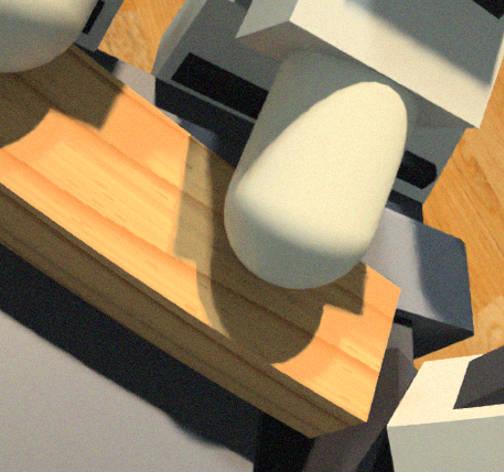

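>>> {"op": "execute_actions", "data": {
  "actions": [
    {"rows": [
[-0.0005,0.0205,0.0041,-0.0107,0,-0.003, 0.046,0,-0.008,0.28, -0.341,0,-0.676,-0.044, -0.122,0,-0.750,-0.126, -0.079,0.266,0.032,-0.018, 0.4,-0.5, 0.0003,0.0393,-0.0075,-0.0139,0,0, 0.754,0,0.576,0.696, 0.754,0,0.576,0.696, 0.754,0,0.576,0.696, 0.714,0.678,0.226,0.168, 0.4,-0.6],
[-0.0005,0.0205,0.0041,-0.0107,0,-0.003, 0.046,0,-0.008,0.28, -0.330,0,-0.685,-0.044, -0.122,0,-0.720,-0.126, -0.053,0.266,0.032,-0.018, 0.4,-0.5, 0.0003,0.0393,-0.0075,-0.0139,0,0, 0.754,0,0.576,0.696, 0.754,0,0.576,0.696, 0.754,0,0.576,0.696, 0.714,0.678,0.226,0.168, 0.4,-0.6],
[-0.0005,0.0205,0.0041,-0.0107,0,-0.003, 0.046,0,-0.008,0.28, -0.330,0,-0.685,-0.044, -0.122,0,-0.690,-0.126, -0.028,0.266,0.032,-0.018, 0.4,-0.5, 0.0003,0.0393,-0.0075,-0.0139,0,0, 0.754,0,0.576,0.696, 0.754,0,0.576,0.696, 0.754,0,0.576,0.696, 0.714,0.678,0.226,0.168, 0.4,-0.6],
[-0.0005,0.0205,0.0041,-0.0107,0,-0.003, 0.046,0,-0.008,0.28, -0.330,0,-0.685,-0.044, -0.122,0,-0.690,-0.126, -0.002,0.266,0.032,-0.018, 0.4,-0.5, 0.0003,0.0393,-0.0075,-0.0139,0,0, 0.754,0,0.576,0.696, 0.754,0,0.576,0.696, 0.754,0,0.576,0.696, 0.714,0.678,0.226,0.168, 0.4,-0.6],
[-0.0005,0.0205,0.0041,-0.0107,0,-0.003, 0.046,0,-0.008,0.28, -0.330,0,-0.685,-0.044, -0.147,0,-0.676,-0.117, 0.023,0.266,0.032,-0.018, 0.4,-0.5, 0.0003,0.0393,-0.0075,-0.0139,0,0, 0.754,0,0.576,0.696, 0.754,0,0.576,0.696, 0.754,0,0.576,0.696, 0.714,0.678,0.226,0.168, 0.4,-0.6],
[-0.0005,0.0205,0.0041,-0.0107,0,-0.003, 0.046,0,-0.008,0.28, -0.330,0,-0.685,-0.044, -0.171,0,-0.661,-0.107, 0.048,0.266,0.032,-0.018, 0.4,-0.5, 0.0003,0.0393,-0.0075,-0.0139,0,0, 0.754,0,0.576,0.696, 0.754,0,0.576,0.696, 0.754,0,0.576,0.696, 0.714,0.678,0.226,0.168, 0.4,-0.6],
[-0.0005,0.0205,0.0041,-0.0107,0,-0.003, 0.046,0,-0.008,0.28, -0.330,0,-0.685,-0.044, -0.196,0,-0.647,-0.098, 0.074,0.266,0.032,-0.018, 0.4,-0.5, 0.0003,0.0393,-0.0075,-0.0139,0,0, 0.754,0,0.576,0.696, 0.754,0,0.576,0.696, 0.754,0,0.576,0.696, 0.714,0.678,0.226,0.168, 0.4,-0.6],
[-0.0005,0.0205,0.0041,-0.0107,0,-0.003, 0.046,0,-0.008,0.28, -0.330,0,-0.685,-0.044, -0.221,0,-0.633,-0.089, 0.099,0.266,0.032,-0.018, 0.4,-0.5, 0.0003,0.0393,-0.0075,-0.0139,0,0, 0.754,0,0.576,0.696, 0.754,0,0.576,0.696, 0.754,0,0.576,0.696, 0.714,0.678,0.226,0.168, 0.4,-0.6],
[-0.0005,0.0205,0.0041,-0.0107,0,-0.003, 0.046,0,-0.008,0.28, -0.330,0,-0.685,-0.044, -0.246,0,-0.619,-0.080, 0.125,0.266,0.032,-0.018, 0.4,-0.5, 0.0003,0.0393,-0.0075,-0.0139,0,0, 0.754,0,0.576,0.696, 0.754,0,0.576,0.696, 0.754,0,0.576,0.696, 0.714,0.678,0.226,0.168, 0.4,-0.6],
[-0.0005,0.0205,0.0041,-0.0107,0,-0.003, 0.046,0,-0.008,0.28, -0.330,0,-0.685,-0.044, -0.270,0,-0.604,-0.070, 0.150,0.266,0.032,-0.018, 0.4,-0.5, 0.0003,0.0393,-0.0075,-0.0139,0,0, 0.754,0,0.576,0.696, 0.754,0,0.576,0.696, 0.754,0,0.576,0.696, 0.714,0.678,0.226,0.168, 0.4,-0.6],
[-0.0005,0.0205,0.0041,-0.0107,0,-0.003, 0.046,0,-0.008,0.28, -0.330,0,-0.685,-0.044, -0.295,0,-0.590,-0.061, 0.150,0.266,0.032,-0.018, 0.4,-0.5, 0.0003,0.0393,-0.0075,-0.0139,0,0, 0.754,0,0.576,0.696, 0.754,0,0.576,0.696, 0.754,0,0.576,0.696, 0.714,0.678,0.226,0.168, 0.4,-0.6],
[-0.0005,0.0205,0.0041,-0.0107,0,-0.003, 0.046,0,-0.008,0.28, -0.330,0,-0.685,-0.044, -0.295,0,-0.590,-0.061, 0.150,0.266,0.032,-0.018, 0.4,-0.5, 0.0003,0.0393,-0.0075,-0.0139,0,0, 0.754,0,0.576,0.696, 0.754,0,0.576,0.696, 0.754,0,0.576,0.696, 0.714,0.678,0.226,0.168, 0.4,-0.6],
[-0.0005,0.0205,0.0041,-0.0107,0,-0.003, 0.046,0,-0.008,0.28, -0.330,0,-0.685,-0.044, -0.295,0,-0.630,-0.061, 0.150,0.266,0.032,-0.018, 0.4,-0.5, 0.0003,0.0393,-0.0075,-0.0139,0,0, 0.754,0,0.576,0.696, 0.754,0,0.576,0.696, 0.754,0,0.576,0.696, 0.714,0.678,0.226,0.168, 0.4,-0.6],
[-0.0005,0.0205,0.0041,-0.0107,0,-0.003, 0.046,0,-0.008,0.28, -0.330,0,-0.685,-0.044, -0.295,0,-0.670,-0.061, 0.150,0.266,0.032,-0.018, 0.4,-0.5, 0.0003,0.0393,-0.0075,-0.0139,0,0, 0.754,0,0.576,0.696, 0.754,0,0.576,0.696, 0.754,0,0.576,0.696, 0.714,0.678,0.226,0.168, 0.4,-0.6],
[-0.0005,0.0205,0.0041,-0.0107,0,-0.003, 0.046,0,-0.008,0.28, -0.330,0,-0.685,-0.044, -0.300,0,-0.728,-0.061, 0.150,0.266,0.032,-0.018, 0.4,-0.5, 0.0003,0.0393,-0.0075,-0.0139,0,0, 0.754,0,0.576,0.696, 0.754,0,0.576,0.696, 0.754,0,0.576,0.696, 0.714,0.678,0.226,0.168, 0.4,-0.6]
], "steps": 15}
  ],
  "pictures": false
}}

>>> {"op": "execute_actions", "data": {
  "actions": [
    {"steps": 10}
  ]
}}

>>> {"op": "zoom_image", "data": {
  "camera": "cam_left_wrist",
  "region": [0, 190, 320, 490]
}}

Scene clock: 578.03 s of 4800.00 s.
left_arm: end_effector_position=(+0.3673, +0.1330, +0.3819) hand_goal=(+0.046, +0.000, -0.008, +0.280, -0.330, +0.000, -0.684, -0.044, -0.300, +0.000, -0.728, -0.060, +0.150, +0.266, +0.032, -0.018) hand_measured=(+0.060, +0.000, -0.006, +0.282, -0.318, +0.000, -0.660, -0.042, -0.290, +0.000, -0.618, -0.064, +0.156, +0.270, +0.034, -0.016) hand_current_ma=(+79, +0, +13, +13, +65, -3, +120, +16, +16, -3, +44, -18, +30, +25, +9, +10) hand_state=(goal, goal, goal, goal, goal, goal, blocked, goal, moving, goal, moving, moving, moving, goal, goal, goal) hand_current_limit=0.40 hand_speed=-0.50 end_effector_quat_wxyz=(+0.633, +0.627, +0.320, +0.323) | right_arm: end_effector_position=(+0.3521, -0.7402, +0.5904) hand_goal=(+0.754, +0.000, +0.576, +0.696, +0.754, +0.000, +0.576, +0.696, +0.754, +0.000, +0.576, +0.696, +0.714, +0.678, +0.226, +0.168) hand_measured=(+0.762, +0.000, +0.576, +0.696, +0.764, +0.000, +0.576, +0.696, +0.764, +0.000, +0.576, +0.696, +0.724, +0.678, +0.226, +0.168) hand_current_ma=(+52, +0, +5, +0, +54, +0, +5, +0, +53, +0, +5, +0, +51, -4, -1, -2) hand_state=(goal, goal, goal, goal, goal, goal, goal, goal, goal, goal, goal, goal, goal, goal, goal, goal) hand_current_limit=0.40 hand_speed=-0.60 end_effector_quat_wxyz=(+0.640, +0.619, +0.319, +0.325)
Joint positions: left_arm=[-0.43   1.174  0.587  0.598  0.033 -0.001] | right_arm=[-0.7    1.029  1.05   0.009 -0.011 -0.006]
Joint velocities: left_arm=[-0.005 -0.005  0.027 -0.007  0.051 -0.066] | right_arm=[-0.005 -0.015  0.002 -0.012  0.007  0.051]
Motor temperatures (°C, as the motors report them): left_arm=[27 33 53 30 28 25] | right_arm=[28 27 73 30 25 27]
Hand target (left_arm): +0.369, +0.132, +0.394; +0.645, +0.615, +0.317, +0.325
Hand target (right_arm): +0.348, -0.736, +0.613; +0.653, +0.605, +0.312, +0.332
Off the commanded pose (left_arm): 0.013 m, 2 deg.
Off the commanded pose (right_arm): 0.024 m, 3 deg.
Steps of this call (steps 1 to 1800: nothing new was sent; steps 1801 to 1815: all 15 steps of this action). Readings (end_effector_position | what the end effector reports):
1801: left_arm (+0.3673, +0.1329, +0.3819) | right_arm (+0.3521, -0.7402, +0.5904) | left_arm hand_goal=(+0.046, +0.000, -0.008, +0.280, -0.340, +0.000, -0.676, -0.044, -0.122, +0.000, -0.750, -0.126, -0.078, +0.266, +0.032, -0.018) hand_measured=(+0.060, +0.000, -0.006, +0.282, -0.320, +0.000, -0.658, -0.042, -0.122, +0.000, -0.780, -0.126, -0.092, +0.270, +0.034, -0.016) hand_current_ma=(+79, +0, +13, +13, +176, -3, +37, +6, +51, -3, +183, +121, +66, +26, +9, +10) hand_state=(goal, goal, goal, goal, moving, goal, moving, goal, moving, goal, moving, moving, moving, goal, goal, goal) hand_current_limit=0.40 hand_speed=-0.50 | right_arm hand_goal=(+0.754, +0.000, +0.576, +0.696, +0.754, +0.000, +0.576, +0.696, +0.754, +0.000, +0.576, +0.696, +0.714, +0.678, +0.226, +0.168) hand_measured=(+0.762, +0.000, +0.576, +0.696, +0.764, +0.000, +0.576, +0.696, +0.764, +0.000, +0.576, +0.696, +0.724, +0.678, +0.226, +0.168) hand_current_ma=(+52, +0, +5, +0, +54, +0, +5, +0, +53, +0, +5, +0, +51, -4, -1, -2) hand_state=(goal, goal, goal, goal, goal, goal, goal, goal, goal, goal, goal, goal, goal, goal, goal, goal) hand_current_limit=0.40 hand_speed=-0.60
1802: left_arm (+0.3673, +0.1330, +0.3819) | right_arm (+0.3521, -0.7402, +0.5904) | left_arm hand_goal=(+0.046, +0.000, -0.008, +0.280, -0.330, +0.000, -0.684, -0.044, -0.122, +0.000, -0.720, -0.126, -0.052, +0.266, +0.032, -0.018) hand_measured=(+0.060, +0.000, -0.006, +0.282, -0.320, +0.000, -0.658, -0.042, -0.122, +0.000, -0.780, -0.126, -0.092, +0.270, +0.034, -0.016) hand_current_ma=(+79, +0, +13, +13, +144, -3, +62, +6, +31, -3, +62, +62, +2, +26, +9, +10) hand_state=(goal, goal, goal, goal, moving, goal, moving, goal, moving, goal, moving, moving, moving, goal, goal, goal) hand_current_limit=0.40 hand_speed=-0.50 | right_arm hand_goal=(+0.754, +0.000, +0.576, +0.696, +0.754, +0.000, +0.576, +0.696, +0.754, +0.000, +0.576, +0.696, +0.714, +0.678, +0.226, +0.168) hand_measured=(+0.762, +0.000, +0.576, +0.696, +0.764, +0.000, +0.576, +0.696, +0.764, +0.000, +0.576, +0.696, +0.724, +0.678, +0.226, +0.168) hand_current_ma=(+52, +0, +5, +0, +54, +0, +5, +0, +53, +0, +5, +0, +51, -4, -1, -2) hand_state=(goal, goal, goal, goal, goal, goal, goal, goal, goal, goal, goal, goal, goal, goal, goal, goal) hand_current_limit=0.40 hand_speed=-0.60
1804: left_arm (+0.3673, +0.1330, +0.3819) | right_arm (+0.3521, -0.7402, +0.5904) | left_arm hand_goal=(+0.046, +0.000, -0.008, +0.280, -0.330, +0.000, -0.684, -0.044, -0.122, +0.000, -0.690, -0.126, -0.002, +0.266, +0.032, -0.018) hand_measured=(+0.060, +0.000, -0.006, +0.282, -0.318, +0.000, -0.660, -0.042, -0.120, +0.000, -0.748, -0.124, -0.064, +0.270, +0.034, -0.016) hand_current_ma=(+79, +0, +13, +13, +56, -3, +126, +18, +5, -3, -67, +4, -20, +25, +9, +10) hand_state=(goal, goal, goal, goal, moving, goal, moving, moving, goal, goal, moving, moving, moving, goal, goal, goal) hand_current_limit=0.40 hand_speed=-0.50 | right_arm hand_goal=(+0.754, +0.000, +0.576, +0.696, +0.754, +0.000, +0.576, +0.696, +0.754, +0.000, +0.576, +0.696, +0.714, +0.678, +0.226, +0.168) hand_measured=(+0.762, +0.000, +0.576, +0.696, +0.764, +0.000, +0.576, +0.696, +0.764, +0.000, +0.576, +0.696, +0.724, +0.678, +0.226, +0.168) hand_current_ma=(+52, +0, +5, +0, +54, +0, +5, +0, +53, +0, +5, +0, +51, -4, -1, -2) hand_state=(goal, goal, goal, goal, goal, goal, goal, goal, goal, goal, goal, goal, goal, goal, goal, goal) hand_current_limit=0.40 hand_speed=-0.60
1808: left_arm (+0.3673, +0.1330, +0.3819) | right_arm (+0.3521, -0.7402, +0.5904) | left_arm hand_goal=(+0.046, +0.000, -0.008, +0.280, -0.330, +0.000, -0.684, -0.044, -0.220, +0.000, -0.632, -0.088, +0.100, +0.266, +0.032, -0.018) hand_measured=(+0.060, +0.000, -0.006, +0.282, -0.318, +0.000, -0.660, -0.042, -0.150, +0.000, -0.676, -0.114, +0.036, +0.270, +0.034, -0.016) hand_current_ma=(+79, +0, +13, +13, +64, -3, +120, +16, +79, -3, -57, -29, -11, +25, +9, +10) hand_state=(goal, goal, goal, goal, goal, goal, blocked, goal, moving, goal, moving, moving, moving, goal, goal, goal) hand_current_limit=0.40 hand_speed=-0.50 | right_arm hand_goal=(+0.754, +0.000, +0.576, +0.696, +0.754, +0.000, +0.576, +0.696, +0.754, +0.000, +0.576, +0.696, +0.714, +0.678, +0.226, +0.168) hand_measured=(+0.762, +0.000, +0.576, +0.696, +0.764, +0.000, +0.576, +0.696, +0.764, +0.000, +0.576, +0.696, +0.724, +0.678, +0.226, +0.168) hand_current_ma=(+52, +0, +5, +0, +54, +0, +5, +0, +53, +0, +5, +0, +51, -4, -1, -2) hand_state=(goal, goal, goal, goal, goal, goal, goal, goal, goal, goal, goal, goal, goal, goal, goal, goal) hand_current_limit=0.40 hand_speed=-0.60
1815: the state above

Scene clock: 578.37 s of 4800.00 s.
left_arm: end_effector_position=(+0.3673, +0.1330, +0.3819) hand_goal=(+0.046, +0.000, -0.008, +0.280, -0.330, +0.000, -0.684, -0.044, -0.300, +0.000, -0.728, -0.060, +0.150, +0.266, +0.032, -0.018) hand_measured=(+0.060, +0.000, -0.006, +0.282, -0.318, +0.000, -0.660, -0.042, -0.286, +0.000, -0.686, -0.050, +0.156, +0.270, +0.034, -0.016) hand_current_ma=(+79, +0, +13, +13, +65, -3, +120, +16, +75, -3, +252, +58, +30, +25, +9, +10) hand_state=(goal, goal, goal, goal, goal, goal, blocked, goal, goal, goal, blocked, goal, goal, goal, goal, goal) hand_current_limit=0.40 hand_speed=-0.50 end_effector_quat_wxyz=(+0.633, +0.627, +0.320, +0.323) | right_arm: end_effector_position=(+0.3521, -0.7402, +0.5904) hand_goal=(+0.754, +0.000, +0.576, +0.696, +0.754, +0.000, +0.576, +0.696, +0.754, +0.000, +0.576, +0.696, +0.714, +0.678, +0.226, +0.168) hand_measured=(+0.762, +0.000, +0.576, +0.696, +0.764, +0.000, +0.576, +0.696, +0.764, +0.000, +0.576, +0.696, +0.724, +0.678, +0.226, +0.168) hand_current_ma=(+52, +0, +5, +0, +54, +0, +5, +0, +53, +0, +5, +0, +51, -4, -1, -2) hand_state=(goal, goal, goal, goal, goal, goal, goal, goal, goal, goal, goal, goal, goal, goal, goal, goal) hand_current_limit=0.40 hand_speed=-0.60 end_effector_quat_wxyz=(+0.640, +0.619, +0.319, +0.325)
Joint positions: left_arm=[-0.43   1.174  0.587  0.598  0.033 -0.001] | right_arm=[-0.7    1.029  1.05   0.009 -0.011 -0.006]
Joint velocities: left_arm=[ 0.005 -0.015  0.007 -0.007  0.022 -0.081] | right_arm=[ 0.005  0.005  0.027  0.002 -0.022  0.037]
Motor temperatures (°C, as the motors report them): left_arm=[27 33 53 30 28 25] | right_arm=[28 27 73 30 25 27]
Hand target (left_arm): +0.369, +0.132, +0.394; +0.645, +0.615, +0.317, +0.325
Hand target (right_arm): +0.348, -0.736, +0.613; +0.653, +0.605, +0.312, +0.332
Off the commanded pose (left_arm): 0.013 m, 2 deg.
Off the commanded pose (right_arm): 0.024 m, 3 deg.
Steps of this call (steps 1 to 10: nothing new was sent). Readings (end_effector_position | what the end effector reports):
1: left_arm (+0.3673, +0.1330, +0.3819) | right_arm (+0.3521, -0.7402, +0.5904) | left_arm hand_goal=(+0.046, +0.000, -0.008, +0.280, -0.330, +0.000, -0.684, -0.044, -0.300, +0.000, -0.728, -0.060, +0.150, +0.266, +0.032, -0.018) hand_measured=(+0.060, +0.000, -0.006, +0.282, -0.318, +0.000, -0.660, -0.042, -0.290, +0.000, -0.644, -0.064, +0.156, +0.270, +0.034, -0.016) hand_current_ma=(+79, +0, +13, +13, +65, -3, +120, +16, +30, -3, +33, -19, +29, +25, +9, +10) hand_state=(goal, goal, goal, goal, goal, goal, blocked, goal, moving, goal, moving, goal, goal, goal, goal, goal) hand_current_limit=0.40 hand_speed=-0.50 | right_arm hand_goal=(+0.754, +0.000, +0.576, +0.696, +0.754, +0.000, +0.576, +0.696, +0.754, +0.000, +0.576, +0.696, +0.714, +0.678, +0.226, +0.168) hand_measured=(+0.762, +0.000, +0.576, +0.696, +0.764, +0.000, +0.576, +0.696, +0.764, +0.000, +0.576, +0.696, +0.724, +0.678, +0.226, +0.168) hand_current_ma=(+52, +0, +5, +0, +54, +0, +5, +0, +53, +0, +5, +0, +51, -4, -1, -2) hand_state=(goal, goal, goal, goal, goal, goal, goal, goal, goal, goal, goal, goal, goal, goal, goal, goal) hand_current_limit=0.40 hand_speed=-0.60
2: left_arm (+0.3673, +0.1330, +0.3819) | right_arm (+0.3521, -0.7402, +0.5904) | left_arm hand_goal=(+0.046, +0.000, -0.008, +0.280, -0.330, +0.000, -0.684, -0.044, -0.300, +0.000, -0.728, -0.060, +0.150, +0.266, +0.032, -0.018) hand_measured=(+0.060, +0.000, -0.006, +0.282, -0.318, +0.000, -0.660, -0.042, -0.294, +0.000, -0.672, -0.064, +0.156, +0.270, +0.034, -0.016) hand_current_ma=(+79, +0, +13, +13, +65, -3, +120, +16, +41, -3, +93, +0, +30, +25, +9, +10) hand_state=(goal, goal, goal, goal, goal, goal, blocked, goal, moving, goal, moving, moving, goal, goal, goal, goal) hand_current_limit=0.40 hand_speed=-0.50 | right_arm hand_goal=(+0.754, +0.000, +0.576, +0.696, +0.754, +0.000, +0.576, +0.696, +0.754, +0.000, +0.576, +0.696, +0.714, +0.678, +0.226, +0.168) hand_measured=(+0.762, +0.000, +0.576, +0.696, +0.764, +0.000, +0.576, +0.696, +0.764, +0.000, +0.576, +0.696, +0.724, +0.678, +0.226, +0.168) hand_current_ma=(+52, +0, +5, +0, +54, +0, +5, +0, +53, +0, +5, +0, +51, -4, -1, -2) hand_state=(goal, goal, goal, goal, goal, goal, goal, goal, goal, goal, goal, goal, goal, goal, goal, goal) hand_current_limit=0.40 hand_speed=-0.60
4: left_arm (+0.3673, +0.1330, +0.3819) | right_arm (+0.3521, -0.7402, +0.5904) | left_arm hand_goal=(+0.046, +0.000, -0.008, +0.280, -0.330, +0.000, -0.684, -0.044, -0.300, +0.000, -0.728, -0.060, +0.150, +0.266, +0.032, -0.018) hand_measured=(+0.060, +0.000, -0.006, +0.282, -0.318, +0.000, -0.660, -0.042, -0.288, +0.000, -0.684, -0.052, +0.156, +0.270, +0.034, -0.016) hand_current_ma=(+79, +0, +13, +13, +65, -3, +120, +16, +84, -3, +269, +66, +30, +25, +9, +10) hand_state=(goal, goal, goal, goal, goal, goal, blocked, goal, moving, goal, moving, moving, goal, goal, goal, goal) hand_current_limit=0.40 hand_speed=-0.50 | right_arm hand_goal=(+0.754, +0.000, +0.576, +0.696, +0.754, +0.000, +0.576, +0.696, +0.754, +0.000, +0.576, +0.696, +0.714, +0.678, +0.226, +0.168) hand_measured=(+0.762, +0.000, +0.576, +0.696, +0.764, +0.000, +0.576, +0.696, +0.764, +0.000, +0.576, +0.696, +0.724, +0.678, +0.226, +0.168) hand_current_ma=(+52, +0, +5, +0, +54, +0, +5, +0, +53, +0, +5, +0, +51, -4, -1, -2) hand_state=(goal, goal, goal, goal, goal, goal, goal, goal, goal, goal, goal, goal, goal, goal, goal, goal) hand_current_limit=0.40 hand_speed=-0.60
8: left_arm (+0.3673, +0.1330, +0.3819) | right_arm (+0.3521, -0.7402, +0.5904) | left_arm hand_goal=(+0.046, +0.000, -0.008, +0.280, -0.330, +0.000, -0.684, -0.044, -0.300, +0.000, -0.728, -0.060, +0.150, +0.266, +0.032, -0.018) hand_measured=(+0.060, +0.000, -0.006, +0.282, -0.318, +0.000, -0.660, -0.042, -0.286, +0.000, -0.686, -0.050, +0.156, +0.270, +0.034, -0.016) hand_current_ma=(+79, +0, +13, +13, +65, -3, +120, +16, +75, -3, +253, +58, +30, +25, +9, +10) hand_state=(goal, goal, goal, goal, goal, goal, blocked, goal, goal, goal, blocked, goal, goal, goal, goal, goal) hand_current_limit=0.40 hand_speed=-0.50 | right_arm hand_goal=(+0.754, +0.000, +0.576, +0.696, +0.754, +0.000, +0.576, +0.696, +0.754, +0.000, +0.576, +0.696, +0.714, +0.678, +0.226, +0.168) hand_measured=(+0.762, +0.000, +0.576, +0.696, +0.764, +0.000, +0.576, +0.696, +0.764, +0.000, +0.576, +0.696, +0.724, +0.678, +0.226, +0.168) hand_current_ma=(+52, +0, +5, +0, +54, +0, +5, +0, +53, +0, +5, +0, +51, -4, -1, -2) hand_state=(goal, goal, goal, goal, goal, goal, goal, goal, goal, goal, goal, goal, goal, goal, goal, goal) hand_current_limit=0.40 hand_speed=-0.60
10: the state above

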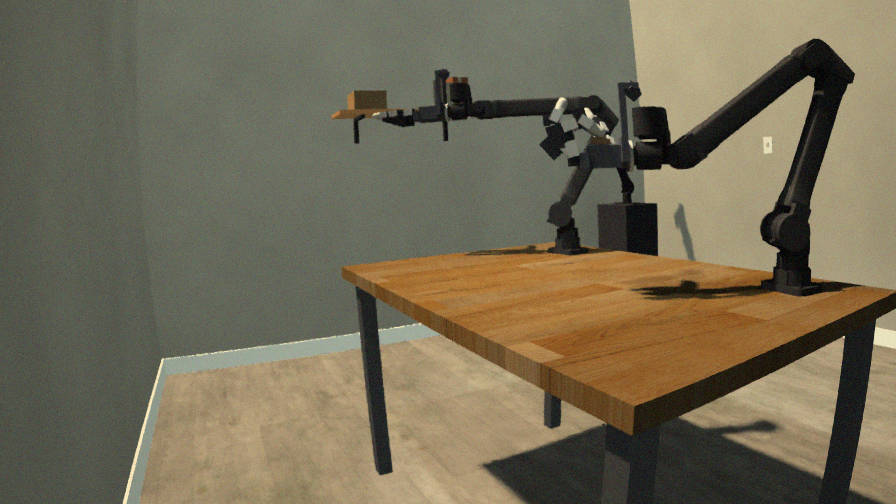

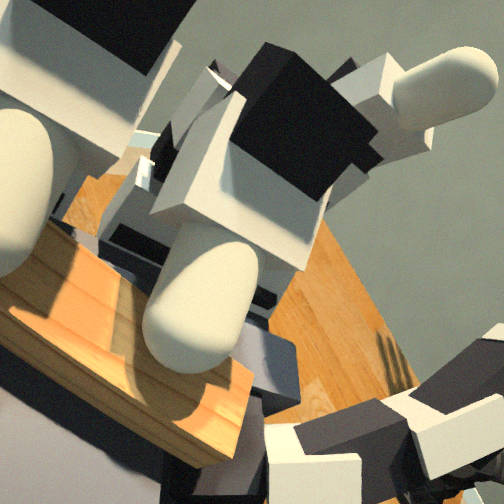

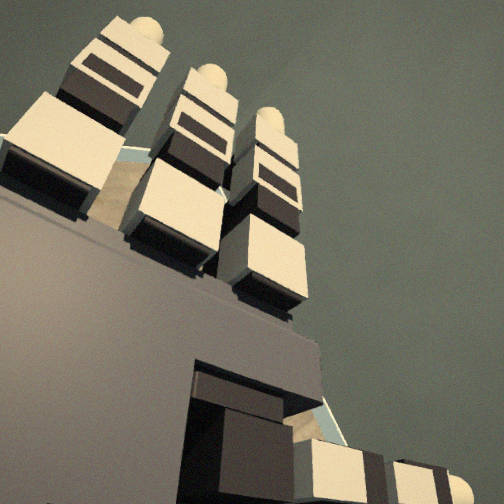

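Region (0, 190, 320, 490) of cam_left_wrist's 504x504 image, scaled by 1.575, with more detail than that image has; it fills the top 472 rows of this view, and the rest is white.

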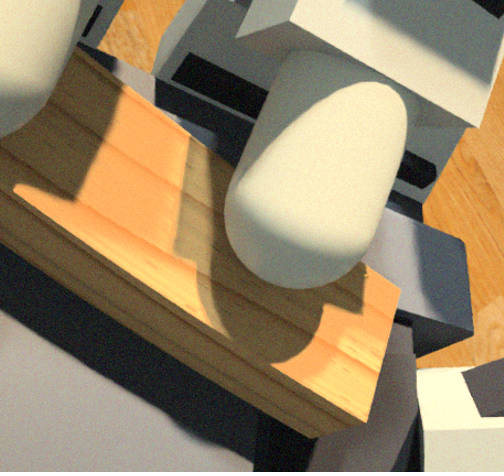

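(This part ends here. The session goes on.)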